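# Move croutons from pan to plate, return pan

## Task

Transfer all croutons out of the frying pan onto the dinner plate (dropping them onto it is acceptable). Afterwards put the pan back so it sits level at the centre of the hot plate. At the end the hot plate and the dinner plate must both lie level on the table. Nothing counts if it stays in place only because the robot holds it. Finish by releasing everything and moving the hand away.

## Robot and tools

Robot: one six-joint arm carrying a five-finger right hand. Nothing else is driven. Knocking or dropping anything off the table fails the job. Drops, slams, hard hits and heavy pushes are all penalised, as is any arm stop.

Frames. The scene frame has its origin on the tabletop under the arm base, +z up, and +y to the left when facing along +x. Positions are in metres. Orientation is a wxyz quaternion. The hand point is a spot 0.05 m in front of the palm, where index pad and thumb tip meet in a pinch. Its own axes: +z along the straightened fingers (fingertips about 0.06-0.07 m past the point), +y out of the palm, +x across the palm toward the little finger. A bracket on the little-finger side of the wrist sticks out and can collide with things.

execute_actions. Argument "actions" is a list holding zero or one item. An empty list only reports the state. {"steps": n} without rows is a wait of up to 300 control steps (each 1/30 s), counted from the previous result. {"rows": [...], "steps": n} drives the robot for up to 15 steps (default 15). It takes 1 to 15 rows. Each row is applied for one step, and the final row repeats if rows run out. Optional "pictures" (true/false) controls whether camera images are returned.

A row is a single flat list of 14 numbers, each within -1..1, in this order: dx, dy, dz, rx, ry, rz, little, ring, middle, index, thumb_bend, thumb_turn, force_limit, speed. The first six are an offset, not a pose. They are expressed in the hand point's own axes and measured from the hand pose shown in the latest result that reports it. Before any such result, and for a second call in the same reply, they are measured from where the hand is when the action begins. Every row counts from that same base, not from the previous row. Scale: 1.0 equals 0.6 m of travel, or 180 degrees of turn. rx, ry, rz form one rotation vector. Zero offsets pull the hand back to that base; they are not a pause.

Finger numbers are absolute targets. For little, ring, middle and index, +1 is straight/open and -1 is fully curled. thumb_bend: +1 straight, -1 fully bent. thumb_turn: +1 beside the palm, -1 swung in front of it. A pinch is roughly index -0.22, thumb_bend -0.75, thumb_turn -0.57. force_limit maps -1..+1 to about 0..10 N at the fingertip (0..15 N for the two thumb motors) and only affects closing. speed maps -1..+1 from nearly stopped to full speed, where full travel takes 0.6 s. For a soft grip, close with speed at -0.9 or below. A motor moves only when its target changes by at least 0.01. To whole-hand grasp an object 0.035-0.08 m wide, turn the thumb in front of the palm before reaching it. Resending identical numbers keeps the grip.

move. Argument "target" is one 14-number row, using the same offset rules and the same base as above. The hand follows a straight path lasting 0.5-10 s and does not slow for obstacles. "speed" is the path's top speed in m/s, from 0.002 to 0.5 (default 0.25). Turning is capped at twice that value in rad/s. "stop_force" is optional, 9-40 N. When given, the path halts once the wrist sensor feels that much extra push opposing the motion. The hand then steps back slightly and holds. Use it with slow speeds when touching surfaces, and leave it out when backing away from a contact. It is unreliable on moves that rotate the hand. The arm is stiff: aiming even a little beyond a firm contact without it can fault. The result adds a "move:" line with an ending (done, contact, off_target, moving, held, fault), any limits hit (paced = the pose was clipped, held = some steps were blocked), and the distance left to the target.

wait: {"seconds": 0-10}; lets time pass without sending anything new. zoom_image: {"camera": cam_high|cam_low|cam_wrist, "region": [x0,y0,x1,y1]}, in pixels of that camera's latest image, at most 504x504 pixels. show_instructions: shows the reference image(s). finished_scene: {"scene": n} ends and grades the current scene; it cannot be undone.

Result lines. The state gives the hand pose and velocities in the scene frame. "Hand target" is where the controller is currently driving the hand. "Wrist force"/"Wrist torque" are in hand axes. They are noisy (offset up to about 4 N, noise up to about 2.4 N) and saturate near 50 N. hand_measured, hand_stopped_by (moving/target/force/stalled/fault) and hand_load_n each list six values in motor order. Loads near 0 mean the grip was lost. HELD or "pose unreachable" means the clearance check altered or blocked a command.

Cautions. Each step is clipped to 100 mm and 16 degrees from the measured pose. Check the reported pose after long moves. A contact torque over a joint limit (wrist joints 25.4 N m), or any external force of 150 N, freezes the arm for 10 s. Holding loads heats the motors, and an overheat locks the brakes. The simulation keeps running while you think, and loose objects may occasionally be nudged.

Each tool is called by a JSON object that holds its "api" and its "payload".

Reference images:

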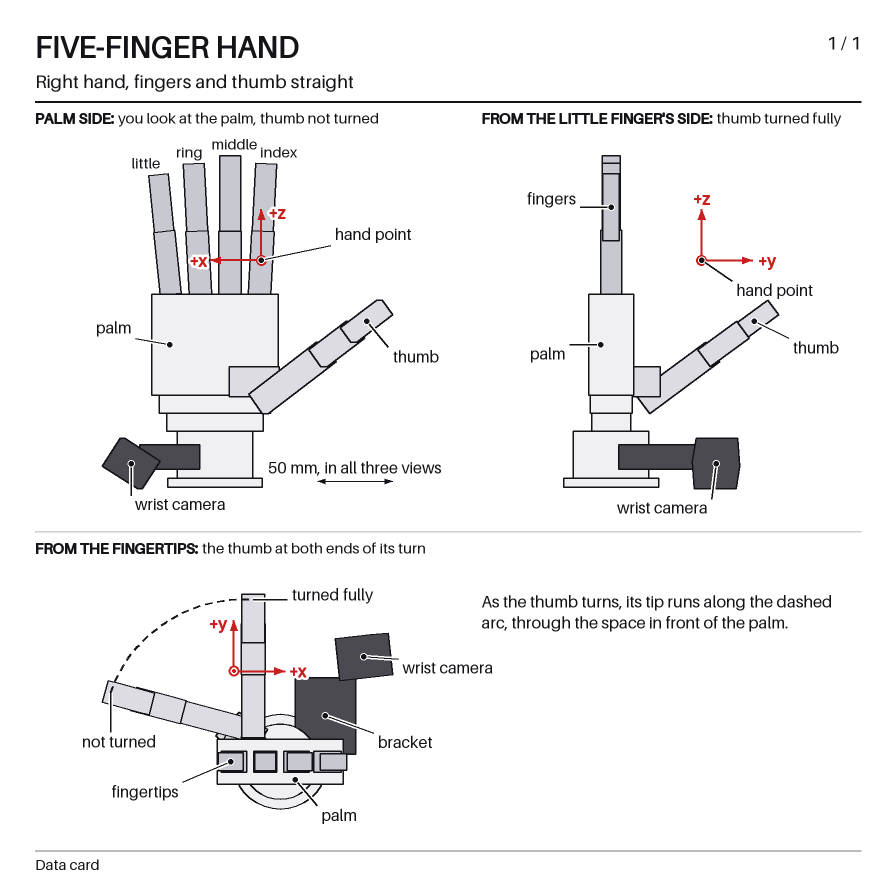

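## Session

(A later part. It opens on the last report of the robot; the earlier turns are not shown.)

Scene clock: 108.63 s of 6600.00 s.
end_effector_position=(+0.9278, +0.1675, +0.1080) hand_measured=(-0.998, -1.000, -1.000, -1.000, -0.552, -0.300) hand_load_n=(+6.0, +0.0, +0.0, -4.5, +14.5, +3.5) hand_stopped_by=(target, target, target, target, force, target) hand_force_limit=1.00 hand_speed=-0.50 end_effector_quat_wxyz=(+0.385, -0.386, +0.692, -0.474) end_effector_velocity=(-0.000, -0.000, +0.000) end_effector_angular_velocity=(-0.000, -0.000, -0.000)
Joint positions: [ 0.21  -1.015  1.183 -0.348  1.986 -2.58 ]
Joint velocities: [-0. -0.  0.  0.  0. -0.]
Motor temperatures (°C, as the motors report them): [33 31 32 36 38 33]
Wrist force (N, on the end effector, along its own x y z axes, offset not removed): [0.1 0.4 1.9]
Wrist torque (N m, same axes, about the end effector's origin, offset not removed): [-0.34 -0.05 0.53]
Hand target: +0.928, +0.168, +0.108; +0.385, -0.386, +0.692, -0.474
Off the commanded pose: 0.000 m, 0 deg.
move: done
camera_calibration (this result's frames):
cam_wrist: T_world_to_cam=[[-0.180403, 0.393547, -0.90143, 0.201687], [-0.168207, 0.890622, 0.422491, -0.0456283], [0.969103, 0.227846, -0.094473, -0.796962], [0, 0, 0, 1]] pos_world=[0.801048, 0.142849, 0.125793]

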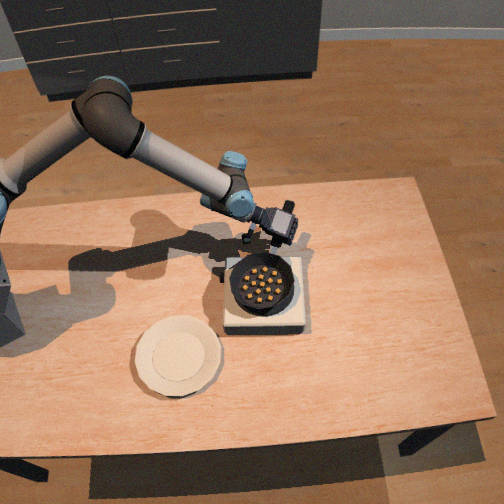

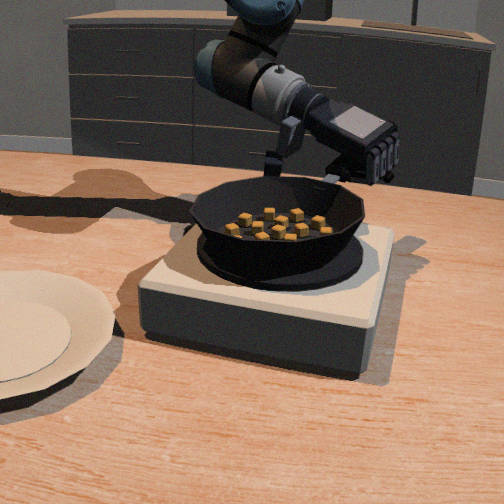

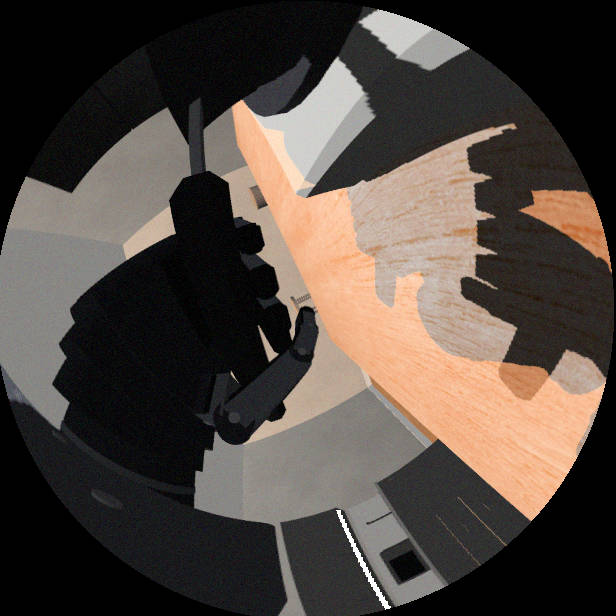

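Thumb hits the index. Turn it farther out.

{"api": "execute_actions", "payload": {"actions": [{"rows":[[0,0,0,0,0,0,-1,-1,-1,-1,-0.1,0.1,1,0]],"steps":15}], "pictures": false}}

{"api": "move", "payload": {"target": [0,0,0,0,0,0,-1,-1,-1,-1,-1,0.1,1,-0.5]}}

Scene clock: 112.00 s of 6600.00 s.
end_effector_position=(+0.9278, +0.1675, +0.1080) hand_measured=(-0.998, -1.000, -1.000, -1.000, -0.140, +0.100) hand_load_n=(+8.0, +0.5, +0.0, +0.0, +1.0, -2.5) hand_stopped_by=(target, target, target, target, moving, moving) hand_force_limit=1.00 hand_speed=0.00 end_effector_quat_wxyz=(+0.385, -0.386, +0.692, -0.474) end_effector_velocity=(-0.001, -0.001, -0.002) end_effector_angular_velocity=(-0.001, +0.002, -0.001)
Joint positions: [ 0.21  -1.015  1.183 -0.348  1.986 -2.58 ]
Joint velocities: [-0.     0.002  0.     0.     0.    -0.   ]
Motor temperatures (°C, as the motors report them): [33 31 32 36 38 33]
Wrist force (N, on the end effector, along its own x y z axes, offset not removed): [4.0 8.3 -0.8]
Wrist torque (N m, same axes, about the end effector's origin, offset not removed): [0.97 -0.70 1.23]
Hand target: +0.928, +0.168, +0.108; +0.385, -0.386, +0.692, -0.474
Off the commanded pose: 0.000 m, 0 deg.
Steps of this call (steps 1 to 86: nothing new was sent; steps 87 to 101: all 15 steps of this action). Readings (end_effector_position | what the end effector reports):
87: (+0.9278, +0.1675, +0.1080) | hand_measured=(-0.998, -1.000, -1.000, -1.000, -0.552, -0.300) hand_load_n=(+6.0, +0.0, +0.0, -4.5, +14.5, +3.5) hand_stopped_by=(target, target, target, target, moving, moving) hand_force_limit=1.00 hand_speed=0.00
88: (+0.9278, +0.1675, +0.1080) | hand_measured=(-0.998, -1.000, -1.000, -1.000, -0.552, -0.300) hand_load_n=(+6.0, +0.0, +0.0, -4.5, +14.5, +3.5) hand_stopped_by=(target, target, target, target, moving, moving) hand_force_limit=1.00 hand_speed=0.00
90: (+0.9278, +0.1675, +0.1080) | hand_measured=(-0.998, -1.000, -1.000, -1.000, -0.522, -0.258) hand_load_n=(+6.5, +0.0, +0.0, -4.5, +11.5, -3.5) hand_stopped_by=(target, target, target, target, moving, moving) hand_force_limit=1.00 hand_speed=0.00
94: (+0.9278, +0.1675, +0.1080) | hand_measured=(-0.998, -1.000, -1.000, -1.000, -0.386, -0.068) hand_load_n=(+6.5, +0.0, +0.0, +0.0, +2.0, -3.5) hand_stopped_by=(target, target, target, target, moving, moving) hand_force_limit=1.00 hand_speed=0.00
101: the state above

Scene clock: 114.37 s of 6600.00 s.
end_effector_position=(+0.9278, +0.1675, +0.1080) hand_measured=(-1.000, -1.000, -1.000, -1.000, -0.982, +0.100) hand_load_n=(+0.0, +0.0, +0.0, -1.0, +11.0, -4.0) hand_stopped_by=(target, target, target, target, stalled, target) hand_force_limit=1.00 hand_speed=-0.50 end_effector_quat_wxyz=(+0.385, -0.386, +0.692, -0.474) end_effector_velocity=(-0.000, -0.000, -0.001) end_effector_angular_velocity=(-0.000, +0.000, -0.000)
Joint positions: [ 0.21  -1.015  1.183 -0.348  1.986 -2.58 ]
Joint velocities: [ 0.     0.001 -0.    -0.    -0.     0.   ]
Motor temperatures (°C, as the motors report them): [33 31 32 36 38 33]
Wrist force (N, on the end effector, along its own x y z axes, offset not removed): [-0.1 2.4 -1.5]
Wrist torque (N m, same axes, about the end effector's origin, offset not removed): [1.01 0.09 0.04]
Hand target: +0.928, +0.168, +0.108; +0.385, -0.386, +0.692, -0.474
Off the commanded pose: 0.000 m, 0 deg.
move: done
camera_calibration (this result's frames):
cam_wrist: T_world_to_cam=[[-0.180403, 0.393547, -0.90143, 0.201686], [-0.168207, 0.890622, 0.422491, -0.0456284], [0.969103, 0.227846, -0.0944729, -0.796962], [0, 0, 0, 1]] pos_world=[0.801048, 0.142849, 0.125792]

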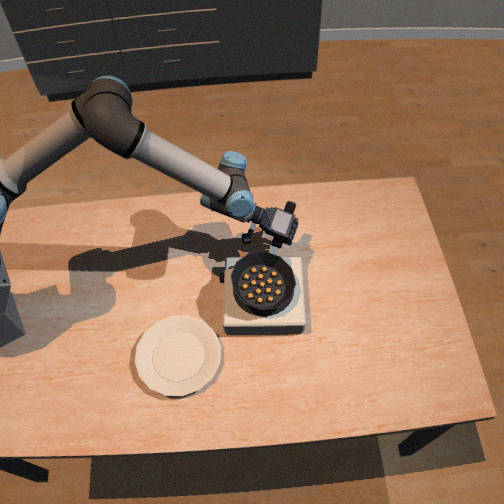

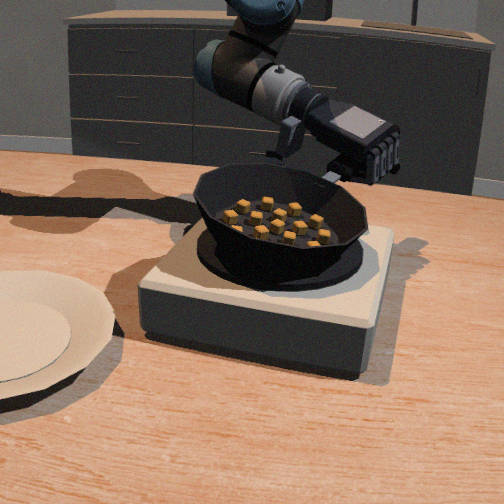

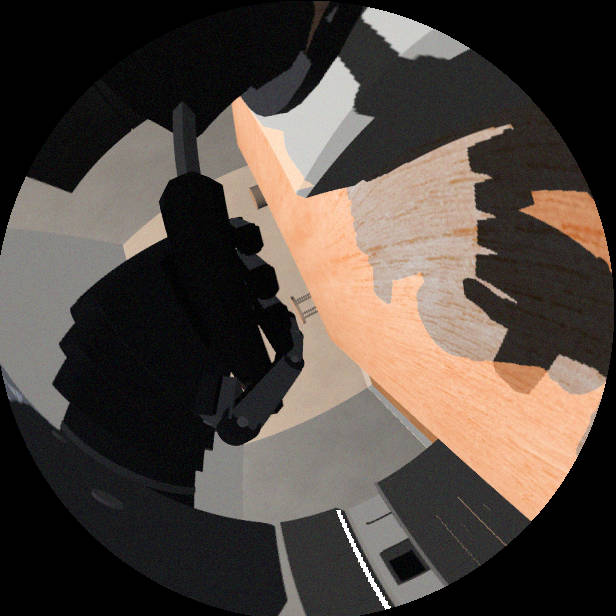

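{"api": "move", "payload": {"target": [-0.014,-0.08,-0.021,0.075,0,0,-1,-1,-1,-1,-1,0.2,1,-0.5], "speed": 0.05}}

Scene clock: 121.03 s of 6600.00 s.
end_effector_position=(+0.9280, +0.1674, +0.1582) hand_measured=(-0.998, -1.000, -1.000, -1.000, -0.982, +0.198) hand_load_n=(+6.0, +2.0, +0.0, +0.0, +7.0, -6.0) hand_stopped_by=(target, target, target, target, stalled, target) hand_force_limit=1.00 hand_speed=-0.50 end_effector_quat_wxyz=(+0.427, -0.338, +0.631, -0.552) end_effector_velocity=(+0.000, +0.000, +0.002) end_effector_angular_velocity=(-0.004, -0.008, -0.001)
Joint positions: [ 0.242 -1.078  1.32  -0.659  2.131 -2.7  ]
Joint velocities: [ 0.001 -0.002  0.005 -0.014  0.004 -0.006]
Motor temperatures (°C, as the motors report them): [33 31 32 36 38 33]
Wrist force (N, on the end effector, along its own x y z axes, offset not removed): [-0.8 2.2 0.7]
Wrist torque (N m, same axes, about the end effector's origin, offset not removed): [-0.19 0.40 0.77]
Hand target: +0.928, +0.167, +0.158; +0.427, -0.338, +0.631, -0.552
Off the commanded pose: 0.000 m, 0 deg.
After step 90, 1.00 s passed at rest.
move: done
camera_calibration (this result's frames):
cam_wrist: T_world_to_cam=[[0.0296538, 0.307998, -0.950925, 0.0741773], [-0.208151, 0.93239, 0.295503, -0.0165218], [0.977647, 0.189173, 0.0917587, -0.823281], [0, 0, 0, 1]] pos_world=[0.799239, 0.148301, 0.150962]

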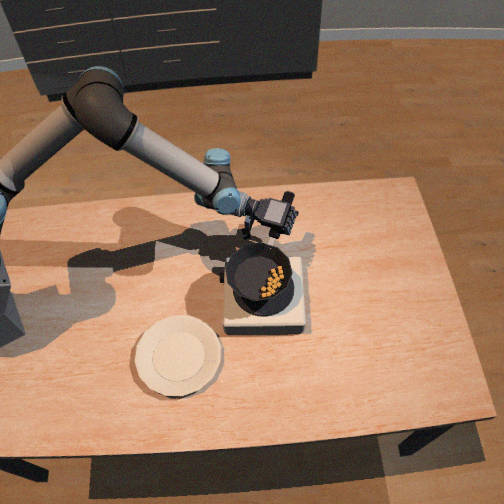

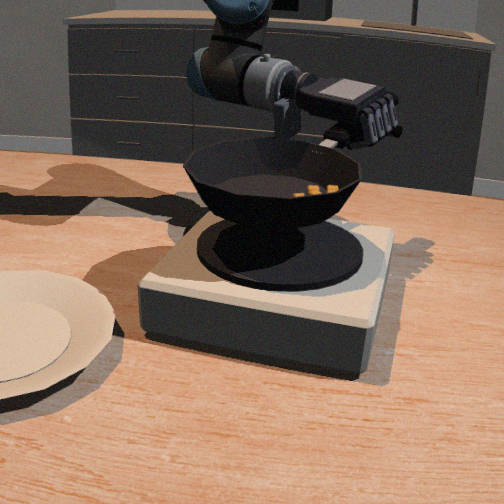

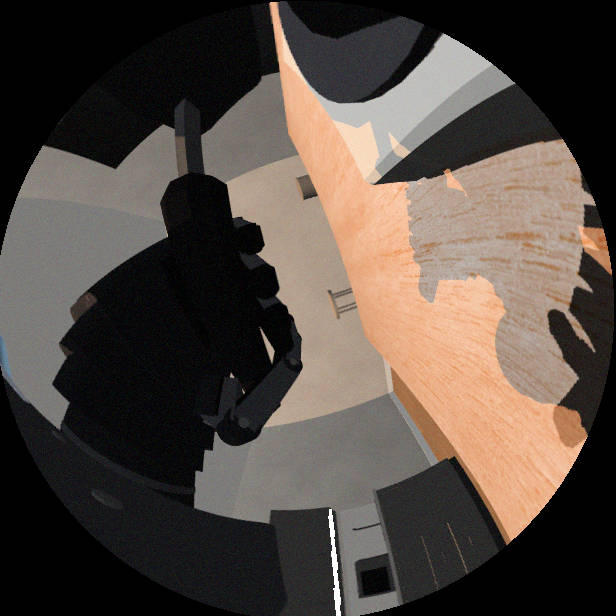

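{"api": "move", "payload": {"target": [0.218,-0.186,-0.237,0,0,0.111,-1,-1,-1,-1,-1,0.3,1,-0.5], "speed": 0.12}}

Scene clock: 137.43 s of 6600.00 s.
end_effector_position=(+0.7403, +0.0896, +0.2497) hand_measured=(-1.000, -1.000, -1.000, -1.000, -0.982, +0.298) hand_load_n=(+3.0, +6.5, +0.0, +0.0, +11.0, -8.0) hand_stopped_by=(target, target, target, target, stalled, target) hand_force_limit=1.00 hand_speed=-0.50 end_effector_quat_wxyz=(+0.517, -0.223, +0.680, -0.470) end_effector_velocity=(-0.001, -0.001, +0.001) end_effector_angular_velocity=(+0.002, -0.002, +0.001)
Joint positions: [ 0.061 -1.502  2.058 -0.937  1.963 -2.272]
Joint velocities: [-0.003 -0.004  0.006 -0.002 -0.003  0.004]
Motor temperatures (°C, as the motors report them): [33 31 32 36 38 33]
Wrist force (N, on the end effector, along its own x y z axes, offset not removed): [0.7 3.9 -1.6]
Wrist torque (N m, same axes, about the end effector's origin, offset not removed): [0.26 0.41 0.90]
Hand target: +0.740, +0.090, +0.250; +0.517, -0.223, +0.680, -0.470
Off the commanded pose: 0.000 m, 0 deg.
After step 90, 11.03 s passed at rest.
move: done
camera_calibration (this result's frames):
cam_wrist: T_world_to_cam=[[0.159062, 0.587174, -0.793679, 0.0306238], [-0.260609, 0.800372, 0.539896, -0.0204813], [0.952251, 0.120963, 0.280331, -0.655681], [0, 0, 0, 1]] pos_world=[0.614165, 0.0777241, 0.219171]

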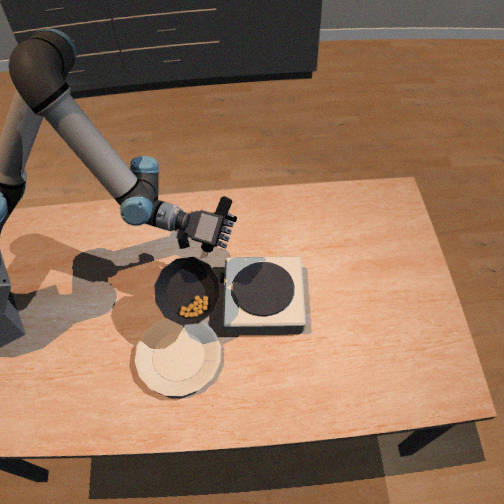

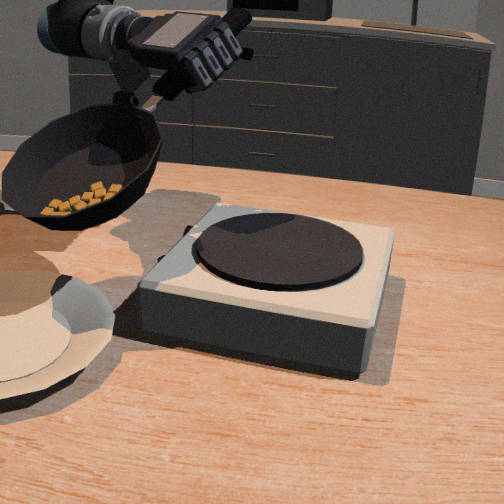

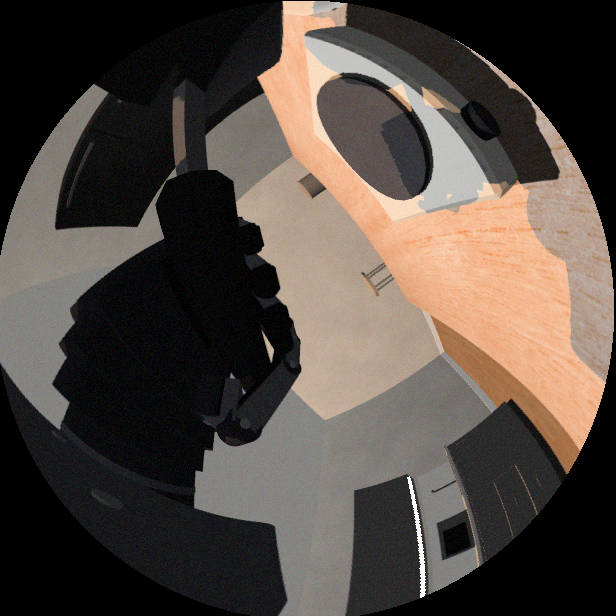

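{"api": "move", "payload": {"target": [0.067,-0.127,0,0,0,0.139,-1,-1,-1,-1,-1,0.3,1,-0.5], "speed": 0.1}}

{"api": "zoom_image", "payload": {"camera": "cam_high", "region": [100, 200, 300, 400]}}

Scene clock: 145.57 s of 6600.00 s.
end_effector_position=(+0.7119, +0.0230, +0.2959) hand_measured=(-1.000, -1.000, -1.000, -1.000, -0.982, +0.298) hand_load_n=(+1.5, +5.0, +0.0, +0.0, +10.5, -8.5) hand_stopped_by=(target, target, target, target, stalled, target) hand_force_limit=1.00 hand_speed=-0.50 end_effector_quat_wxyz=(+0.606, -0.071, +0.712, -0.347) end_effector_velocity=(-0.001, -0.002, +0.001) end_effector_angular_velocity=(+0.011, -0.004, +0.001)
Joint positions: [-0.153 -1.571  2.195 -0.982  1.764 -1.757]
Joint velocities: [-0.006 -0.001  0.003 -0.001 -0.007  0.014]
Motor temperatures (°C, as the motors report them): [33 31 32 36 38 33]
Wrist force (N, on the end effector, along its own x y z axes, offset not removed): [2.4 2.6 -0.5]
Wrist torque (N m, same axes, about the end effector's origin, offset not removed): [0.48 0.19 0.38]
Hand target: +0.712, +0.023, +0.296; +0.606, -0.071, +0.712, -0.347
Off the commanded pose: 0.000 m, 0 deg.
After step 90, 2.60 s passed at rest.
move: done
camera_calibration (this result's frames):
cam_wrist: T_world_to_cam=[[0.280815, 0.838981, -0.466104, -0.0784338], [-0.37014, 0.542747, 0.753938, 0.0210316], [0.885516, -0.0391933, 0.462952, -0.636371], [0, 0, 0, 1]] pos_world=[0.593327, 0.0294483, 0.242194]

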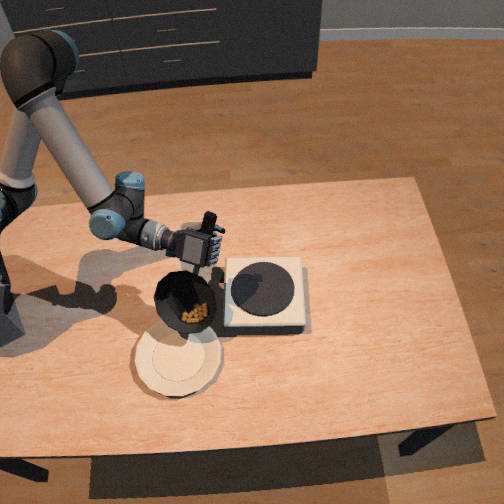

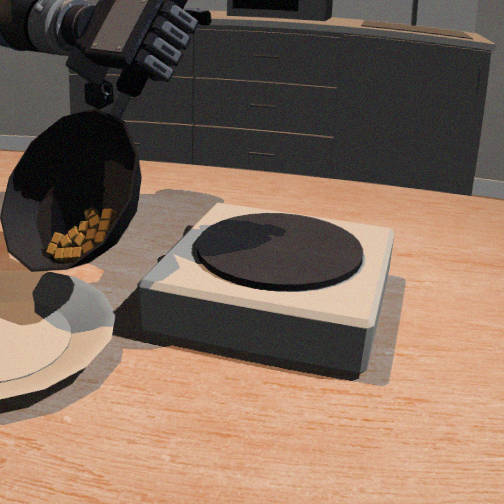

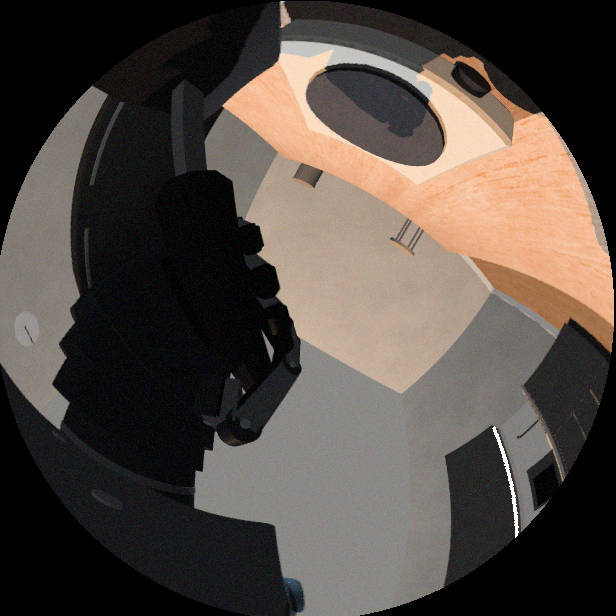

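Region (100, 200, 300, 400) of cam_high's 504x504 image, scaled by 2.520, with more detail than that image has.

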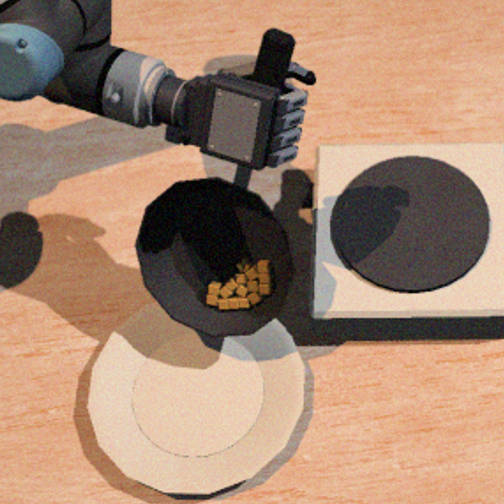

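{"api": "move", "payload": {"target": [0.058,-0.183,-0.048,0,0,0.083,-1,-1,-1,-1,-1,0.3,1,-0.5], "speed": 0.06}}

{"api": "zoom_image", "payload": {"camera": "cam_high", "region": [100, 220, 300, 420]}}

Scene clock: 157.27 s of 6600.00 s.
end_effector_position=(+0.6418, -0.0657, +0.3319) hand_measured=(-1.000, -1.000, -1.000, -1.000, -0.982, +0.298) hand_load_n=(+0.5, +3.0, +0.0, +0.0, +10.0, -9.5) hand_stopped_by=(target, target, target, target, stalled, target) hand_force_limit=1.00 hand_speed=-0.50 end_effector_quat_wxyz=(+0.646, +0.022, +0.716, -0.265) end_effector_velocity=(-0.001, -0.001, +0.001) end_effector_angular_velocity=(+0.003, -0.002, +0.001)
Joint positions: [-0.478 -1.629  2.401 -1.125  1.459 -1.384]
Joint velocities: [-0.006 -0.001  0.003 -0.003 -0.006  0.005]
Motor temperatures (°C, as the motors report them): [33 31 32 36 38 33]
Wrist force (N, on the end effector, along its own x y z axes, offset not removed): [4.1 8.7 0.6]
Wrist torque (N m, same axes, about the end effector's origin, offset not removed): [1.35 -0.10 0.34]
Hand target: +0.642, -0.066, +0.332; +0.646, +0.022, +0.716, -0.265
Off the commanded pose: 0.000 m, 0 deg.
After step 90, 6.13 s passed at rest.
move: done
camera_calibration (this result's frames):
cam_wrist: T_world_to_cam=[[0.32333, 0.919376, -0.224064, -0.0699063], [-0.451173, 0.357911, 0.817522, 0.0348871], [0.831805, -0.163238, 0.530521, -0.590544], [0, 0, 0, 1]] pos_world=[0.52956, -0.0446157, 0.269112]

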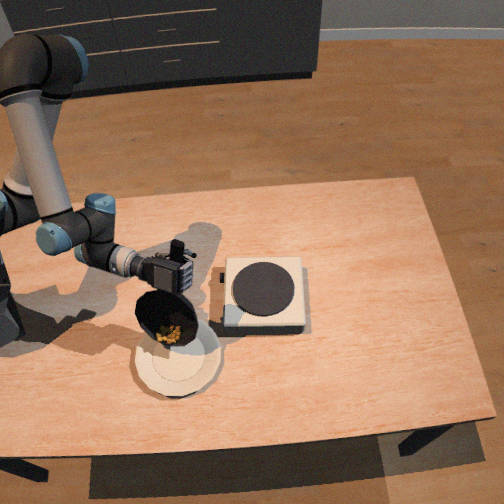

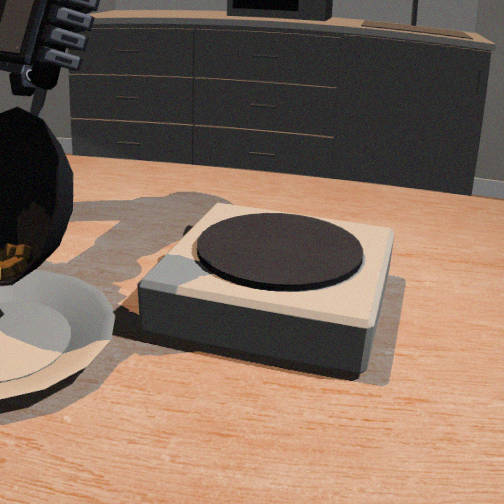

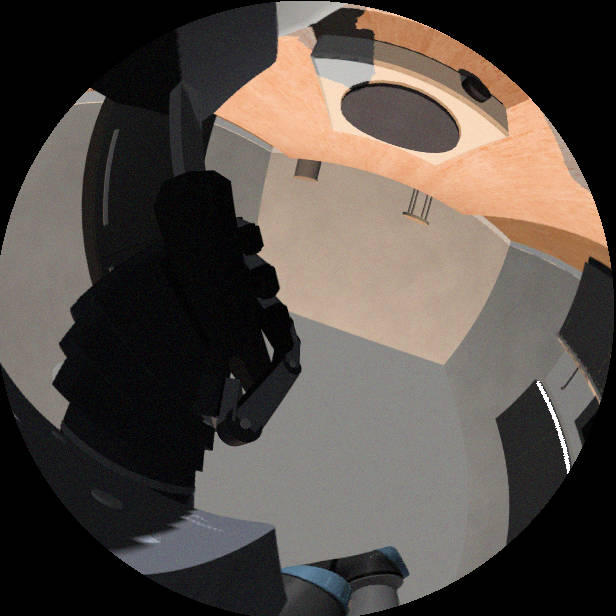

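Region (100, 220, 300, 420) of cam_high's 504x504 image, scaled by 2.520, with more detail than that image has.

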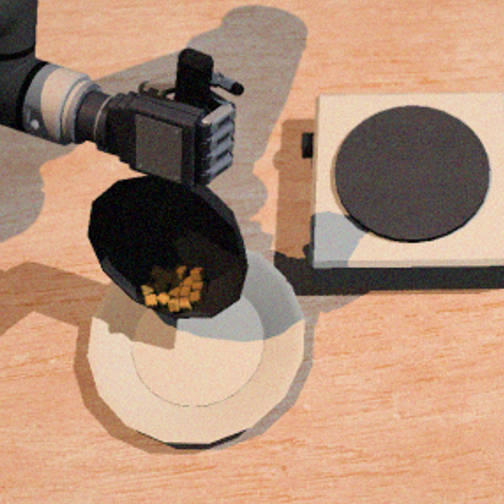

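{"api": "move", "payload": {"target": [0.008,-0.06,0.028,0,0,0.067,-1,-1,-1,-1,-1,0.3,1,-0.5], "speed": 0.03}}

{"api": "zoom_image", "payload": {"camera": "cam_high", "region": [100, 220, 300, 420]}}

Scene clock: 165.73 s of 6600.00 s.
end_effector_position=(+0.6429, -0.1048, +0.3396) hand_measured=(-1.000, -1.000, -1.000, -1.000, -0.982, +0.298) hand_load_n=(+0.0, +1.5, +0.0, +0.0, +9.0, -11.5) hand_stopped_by=(target, target, target, target, stalled, target) hand_force_limit=1.00 hand_speed=-0.50 end_effector_quat_wxyz=(+0.670, +0.097, +0.709, -0.197) end_effector_velocity=(+0.000, -0.002, +0.001) end_effector_angular_velocity=(+0.009, -0.004, +0.000)
Joint positions: [-0.55  -1.555  2.38  -1.181  1.392 -1.149]
Joint velocities: [-0.003  0.003 -0.001 -0.002 -0.003  0.012]
Motor temperatures (°C, as the motors report them): [33 31 32 36 38 33]
Wrist force (N, on the end effector, along its own x y z axes, offset not removed): [4.9 -0.1 2.8]
Wrist torque (N m, same axes, about the end effector's origin, offset not removed): [-0.33 -0.41 -0.11]
Hand target: +0.643, -0.105, +0.340; +0.670, +0.097, +0.709, -0.196
Off the commanded pose: 0.000 m, 0 deg.
After step 90, 1.73 s passed at rest.
move: done
camera_calibration (this result's frames):
cam_wrist: T_world_to_cam=[[0.338562, 0.940785, -0.0172964, -0.110358], [-0.520348, 0.202511, 0.829594, 0.0671925], [0.783973, -0.271869, 0.558098, -0.591877], [0, 0, 0, 1]] pos_world=[0.536342, -0.0706972, 0.272674]

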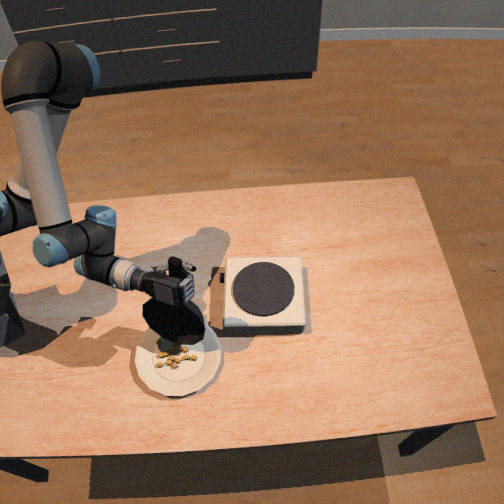

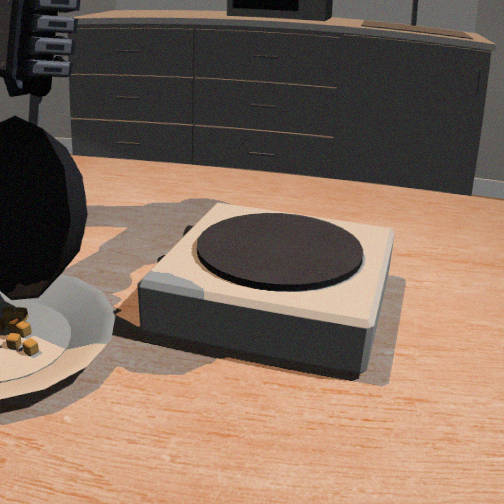

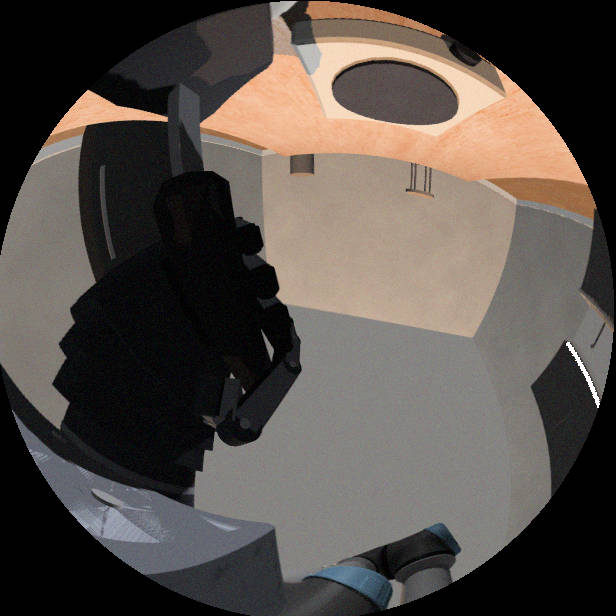

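Region (100, 220, 300, 420) of cam_high's 504x504 image, scaled by 2.520, with more detail than that image has.

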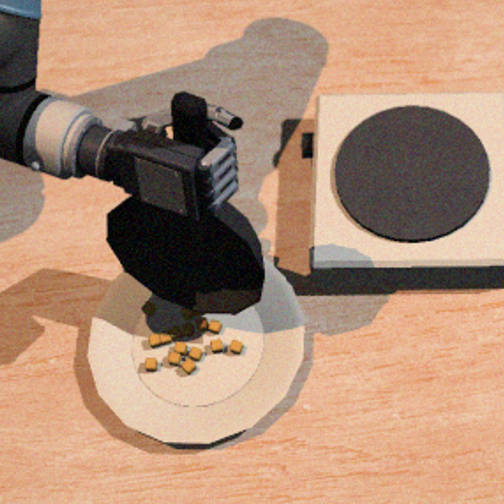

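{"api": "move", "payload": {"target": [0.028,0.371,0.017,0,0,-0.289,-1,-1,-1,-1,-1,0.3,1,-0.5], "speed": 0.15}}

{"api": "zoom_image", "payload": {"camera": "cam_high", "region": [100, 220, 300, 420]}}

Scene clock: 175.20 s of 6600.00 s.
end_effector_position=(+0.7397, +0.0903, +0.2899) hand_measured=(-1.000, -1.000, -1.000, -1.000, -0.982, +0.298) hand_load_n=(+3.0, +5.0, +0.0, +0.0, +10.0, -9.5) hand_stopped_by=(target, target, target, target, stalled, target) hand_force_limit=1.00 hand_speed=-0.50 end_effector_quat_wxyz=(+0.516, -0.224, +0.680, -0.470) end_effector_velocity=(+0.001, +0.002, -0.001) end_effector_angular_velocity=(-0.007, +0.003, -0.001)
Joint positions: [ 0.029 -1.601  2.064 -0.839  1.934 -2.262]
Joint velocities: [ 0.006  0.002 -0.005  0.002  0.007 -0.01 ]
Motor temperatures (°C, as the motors report them): [33 31 32 36 38 33]
Wrist force (N, on the end effector, along its own x y z axes, offset not removed): [1.6 5.6 -1.1]
Wrist torque (N m, same axes, about the end effector's origin, offset not removed): [0.70 0.15 0.69]
Hand target: +0.740, +0.090, +0.290; +0.516, -0.224, +0.680, -0.470
Off the commanded pose: 0.001 m, 0 deg.
After step 90, 3.00 s passed at rest.
move: done
camera_calibration (this result's frames):
cam_wrist: T_world_to_cam=[[0.15854, 0.58597, -0.794672, 0.0630213], [-0.26023, 0.801192, 0.538861, -0.0429233], [0.952442, 0.121367, 0.279508, -0.666365], [0, 0, 0, 1]] pos_world=[0.613513, 0.0783357, 0.259465]

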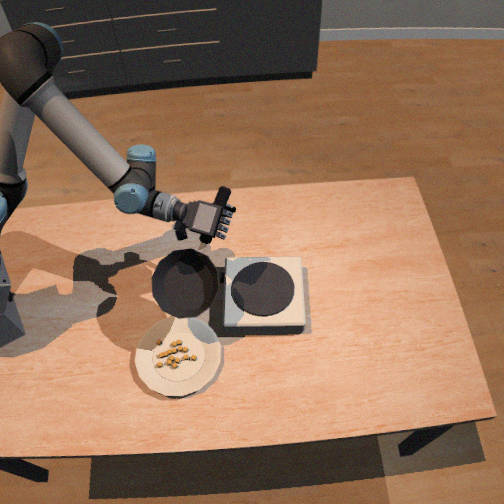

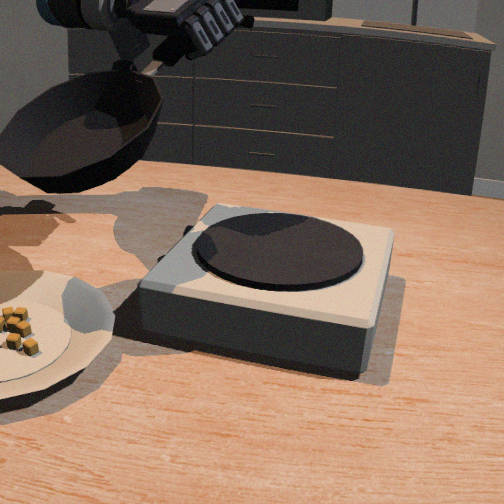

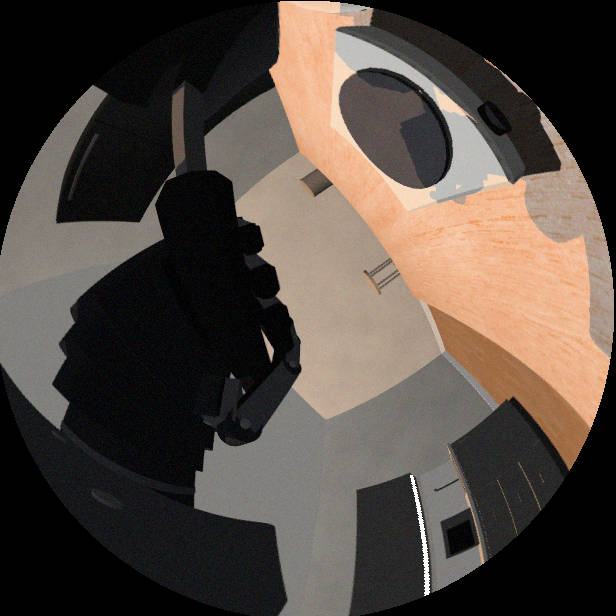

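Region (100, 220, 300, 420) of cam_high's 504x504 image, scaled by 2.520, with more detail than that image has.

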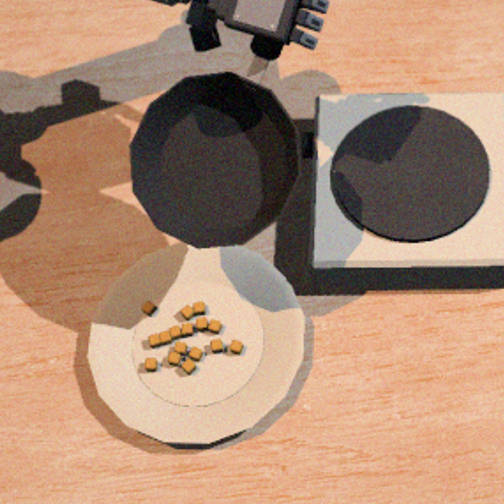

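{"api": "move", "payload": {"target": [-0.111,0.303,0.288,0,0,-0.122,-1,-1,-1,-1,-1,0.3,1,-0.5], "speed": 0.15}}

{"api": "zoom_image", "payload": {"camera": "cam_high", "region": [200, 180, 360, 340]}}

Scene clock: 182.27 s of 6600.00 s.
end_effector_position=(+0.9543, +0.1558, +0.1603) hand_measured=(-1.000, -1.000, -1.000, -1.000, -0.982, +0.298) hand_load_n=(+3.5, +6.5, +0.0, +0.0, +11.0, -8.0) hand_stopped_by=(target, target, target, target, stalled, target) hand_force_limit=1.00 hand_speed=-0.50 end_effector_quat_wxyz=(+0.417, -0.349, +0.625, -0.560) end_effector_velocity=(+0.002, +0.000, -0.001) end_effector_angular_velocity=(-0.002, +0.001, -0.001)
Joint positions: [ 0.22  -1.041  1.226 -0.596  2.111 -2.726]
Joint velocities: [ 0.001  0.005 -0.011  0.006  0.002 -0.003]
Motor temperatures (°C, as the motors report them): [33 31 32 36 38 33]
Wrist force (N, on the end effector, along its own x y z axes, offset not removed): [2.0 7.9 -1.8]
Wrist torque (N m, same axes, about the end effector's origin, offset not removed): [0.92 -0.25 1.17]
Hand target: +0.954, +0.156, +0.160; +0.417, -0.349, +0.625, -0.560
Off the commanded pose: 0.001 m, 0 deg.
After step 90, 1.80 s passed at rest.
move: done
camera_calibration (this result's frames):
cam_wrist: T_world_to_cam=[[0.0153193, 0.276378, -0.960927, 0.0991821], [-0.204857, 0.941521, 0.26753, -0.000967412], [0.978672, 0.192754, 0.0710413, -0.845259], [0, 0, 0, 1]] pos_world=[0.825513, 0.136426, 0.155614]

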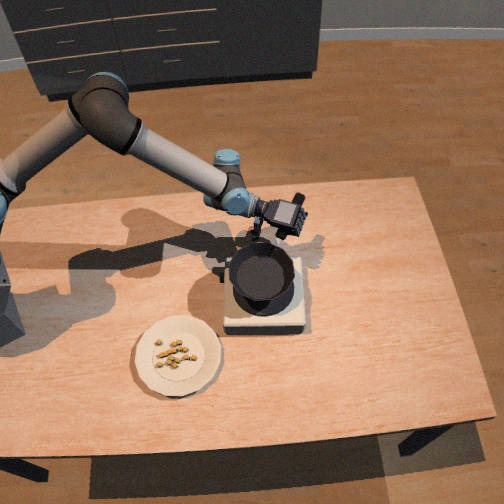

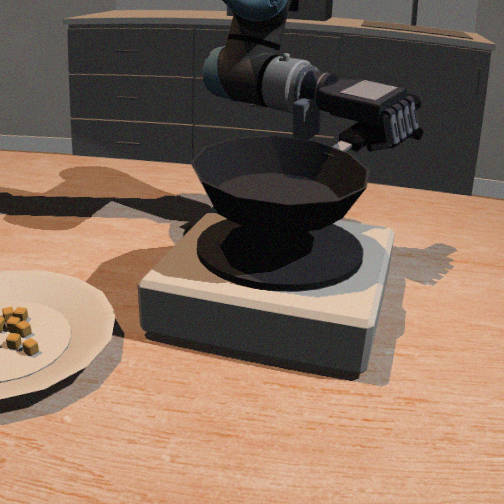

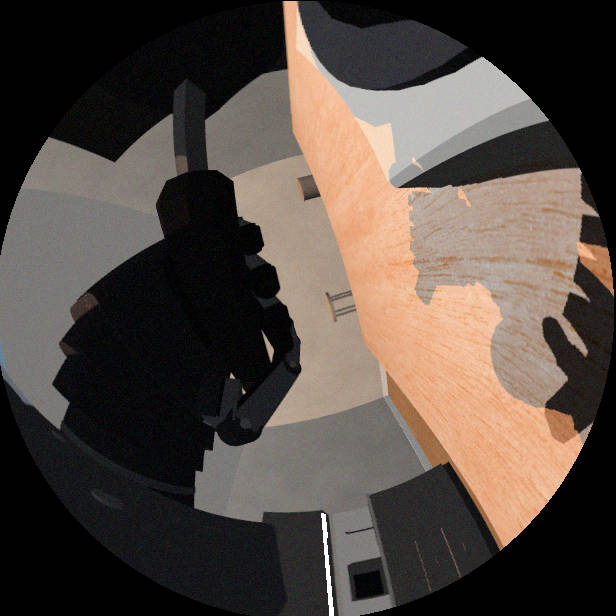

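Region (200, 180, 360, 340) of cam_high's 504x504 image, scaled by 3.150, with more detail than that image has.

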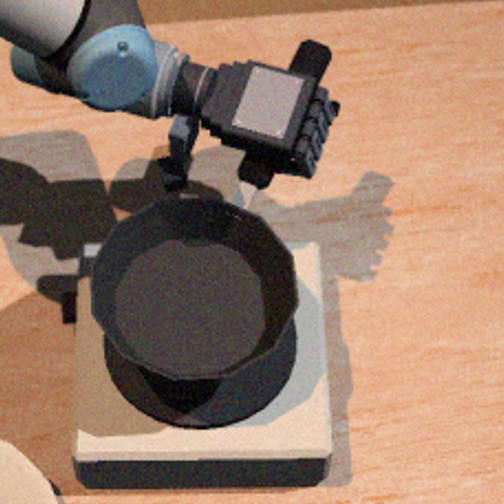

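{"api": "move", "payload": {"target": [0.005,0.066,0.011,0,0,0,-1,-1,-1,-1,-1,0.3,1,-0.5], "speed": 0.04}}

{"api": "zoom_image", "payload": {"camera": "cam_high", "region": [200, 180, 360, 340]}}

Scene clock: 188.33 s of 6600.00 s.
end_effector_position=(+0.9603, +0.1556, +0.1206) hand_measured=(-1.000, -1.000, -1.000, -1.000, -0.982, +0.298) hand_load_n=(+3.5, +6.5, +0.0, +0.0, +11.0, -8.0) hand_stopped_by=(target, target, target, target, stalled, target) hand_force_limit=1.00 hand_speed=-0.50 end_effector_quat_wxyz=(+0.417, -0.349, +0.625, -0.560) end_effector_velocity=(+0.001, +0.000, -0.001) end_effector_angular_velocity=(+0.000, -0.001, +0.001)
Joint positions: [ 0.232 -0.958  1.169 -0.625  2.122 -2.731]
Joint velocities: [ 0.001  0.003 -0.003 -0.001 -0.    -0.   ]
Motor temperatures (°C, as the motors report them): [33 31 32 36 38 33]
Wrist force (N, on the end effector, along its own x y z axes, offset not removed): [1.3 6.4 3.0]
Wrist torque (N m, same axes, about the end effector's origin, offset not removed): [0.50 -0.31 1.08]
Hand target: +0.960, +0.156, +0.120; +0.417, -0.349, +0.625, -0.560
Off the commanded pose: 0.000 m, 0 deg.
After step 90, 1.70 s passed at rest.
move: done
camera_calibration (this result's frames):
cam_wrist: T_world_to_cam=[[0.0153177, 0.276395, -0.960922, 0.0610428], [-0.204854, 0.941516, 0.267548, 0.0110874], [0.978673, 0.192751, 0.0710427, -0.848256], [0, 0, 0, 1]] pos_world=[0.831501, 0.136191, 0.115953]

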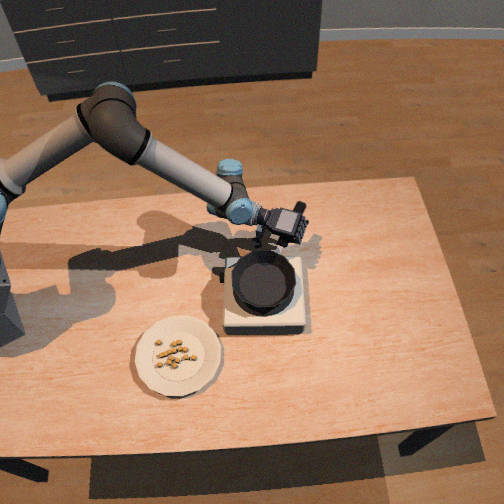

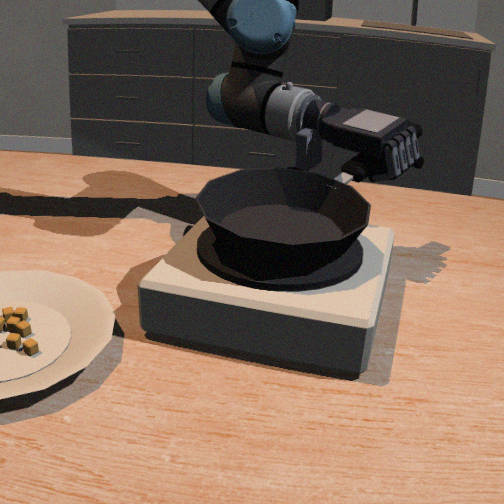

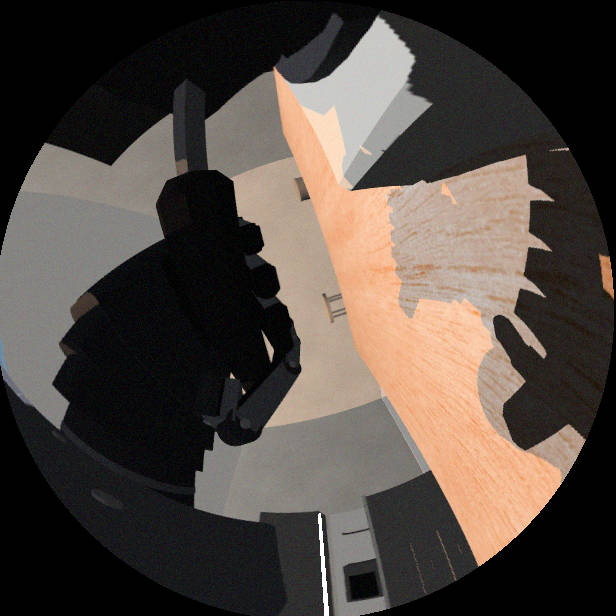

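Region (200, 180, 360, 340) of cam_high's 504x504 image, scaled by 3.150, with more detail than that image has.

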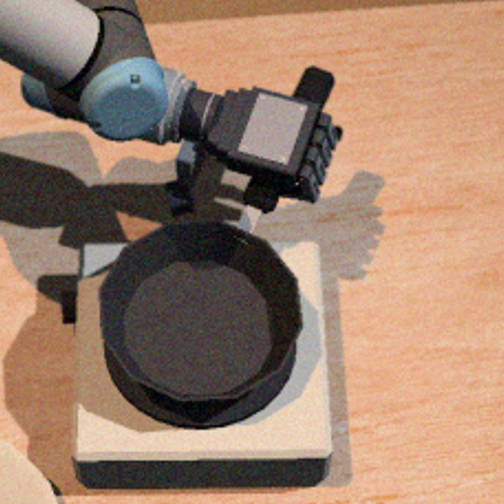

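{"api": "move", "payload": {"target": [0.003,0.025,0.002,0.01,0,-0.017,-1,-1,-1,-1,-1,0.3,1,-0.5], "speed": 0.02}}

{"api": "zoom_image", "payload": {"camera": "cam_low", "region": [180, 110, 420, 300]}}

Scene clock: 193.93 s of 6600.00 s.
end_effector_position=(+0.9611, +0.1554, +0.1057) hand_measured=(-1.000, -1.000, -1.000, -1.000, -0.982, +0.298) hand_load_n=(+3.0, +6.0, +0.0, +0.0, +11.0, -8.0) hand_stopped_by=(target, target, target, target, stalled, target) hand_force_limit=1.00 hand_speed=-0.50 end_effector_quat_wxyz=(+0.408, -0.359, +0.607, -0.580) end_effector_velocity=(-0.000, +0.000, -0.002) end_effector_angular_velocity=(-0.007, -0.001, -0.001)
Joint positions: [ 0.244 -0.923  1.156 -0.684  2.144 -2.808]
Joint velocities: [ 0.002  0.005 -0.002 -0.008  0.003 -0.009]
Motor temperatures (°C, as the motors report them): [33 31 32 36 38 33]
Wrist force (N, on the end effector, along its own x y z axes, offset not removed): [4.7 5.2 -1.0]
Wrist torque (N m, same axes, about the end effector's origin, offset not removed): [0.63 -0.70 1.09]
Hand target: +0.961, +0.155, +0.105; +0.408, -0.359, +0.607, -0.580
Off the commanded pose: 0.000 m, 0 deg.
After step 90, 0.83 s passed at rest.
move: done
camera_calibration (this result's frames):
cam_wrist: T_world_to_cam=[[0.0222636, 0.217441, -0.97582, 0.0507458], [-0.203761, 0.956561, 0.208501, 0.0182583], [0.978768, 0.194192, 0.0656024, -0.847699], [0, 0, 0, 1]] pos_world=[0.832291, 0.136117, 0.101323]

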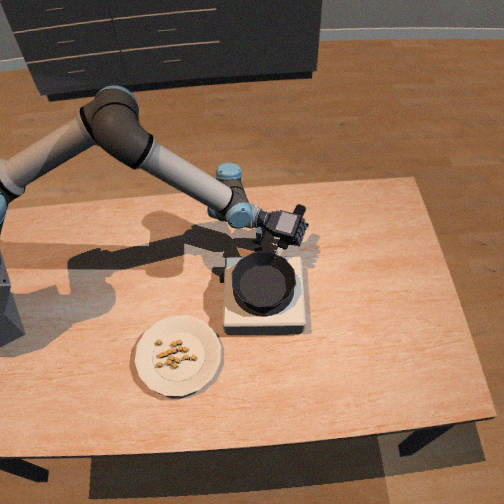

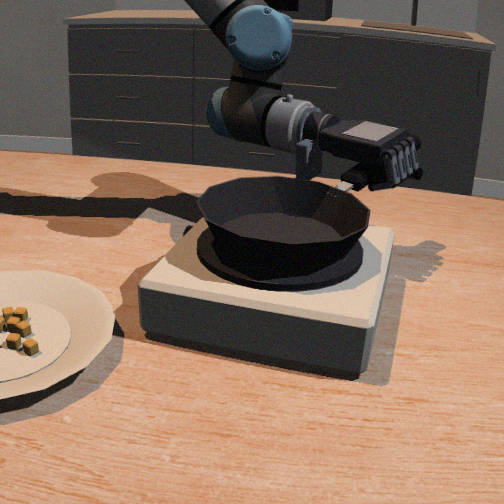

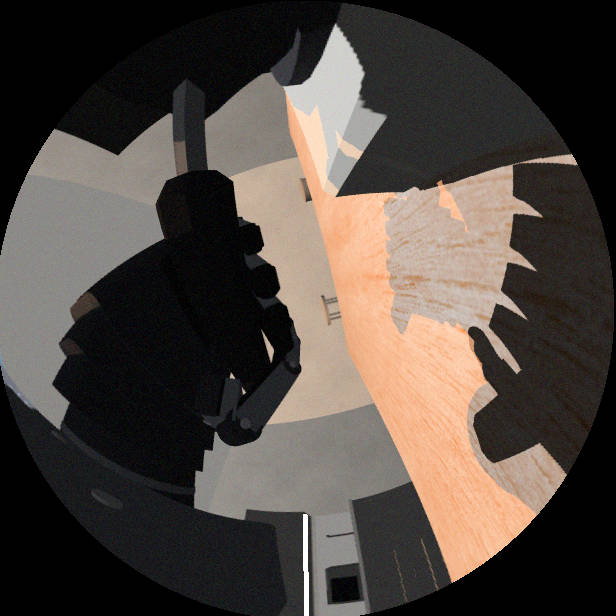

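Region (180, 110, 420, 300) of cam_low's 504x504 image, scaled by 2.100, with more detail than that image has; it fills the top 399 rows of this view, and the rest is white.

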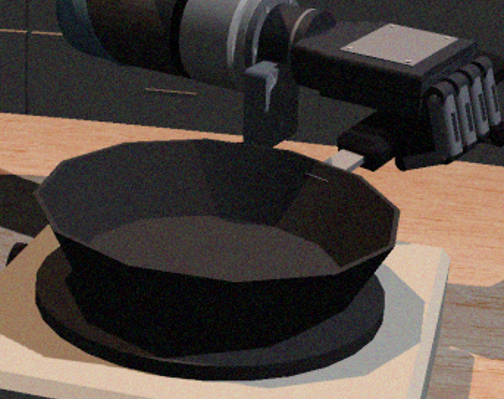

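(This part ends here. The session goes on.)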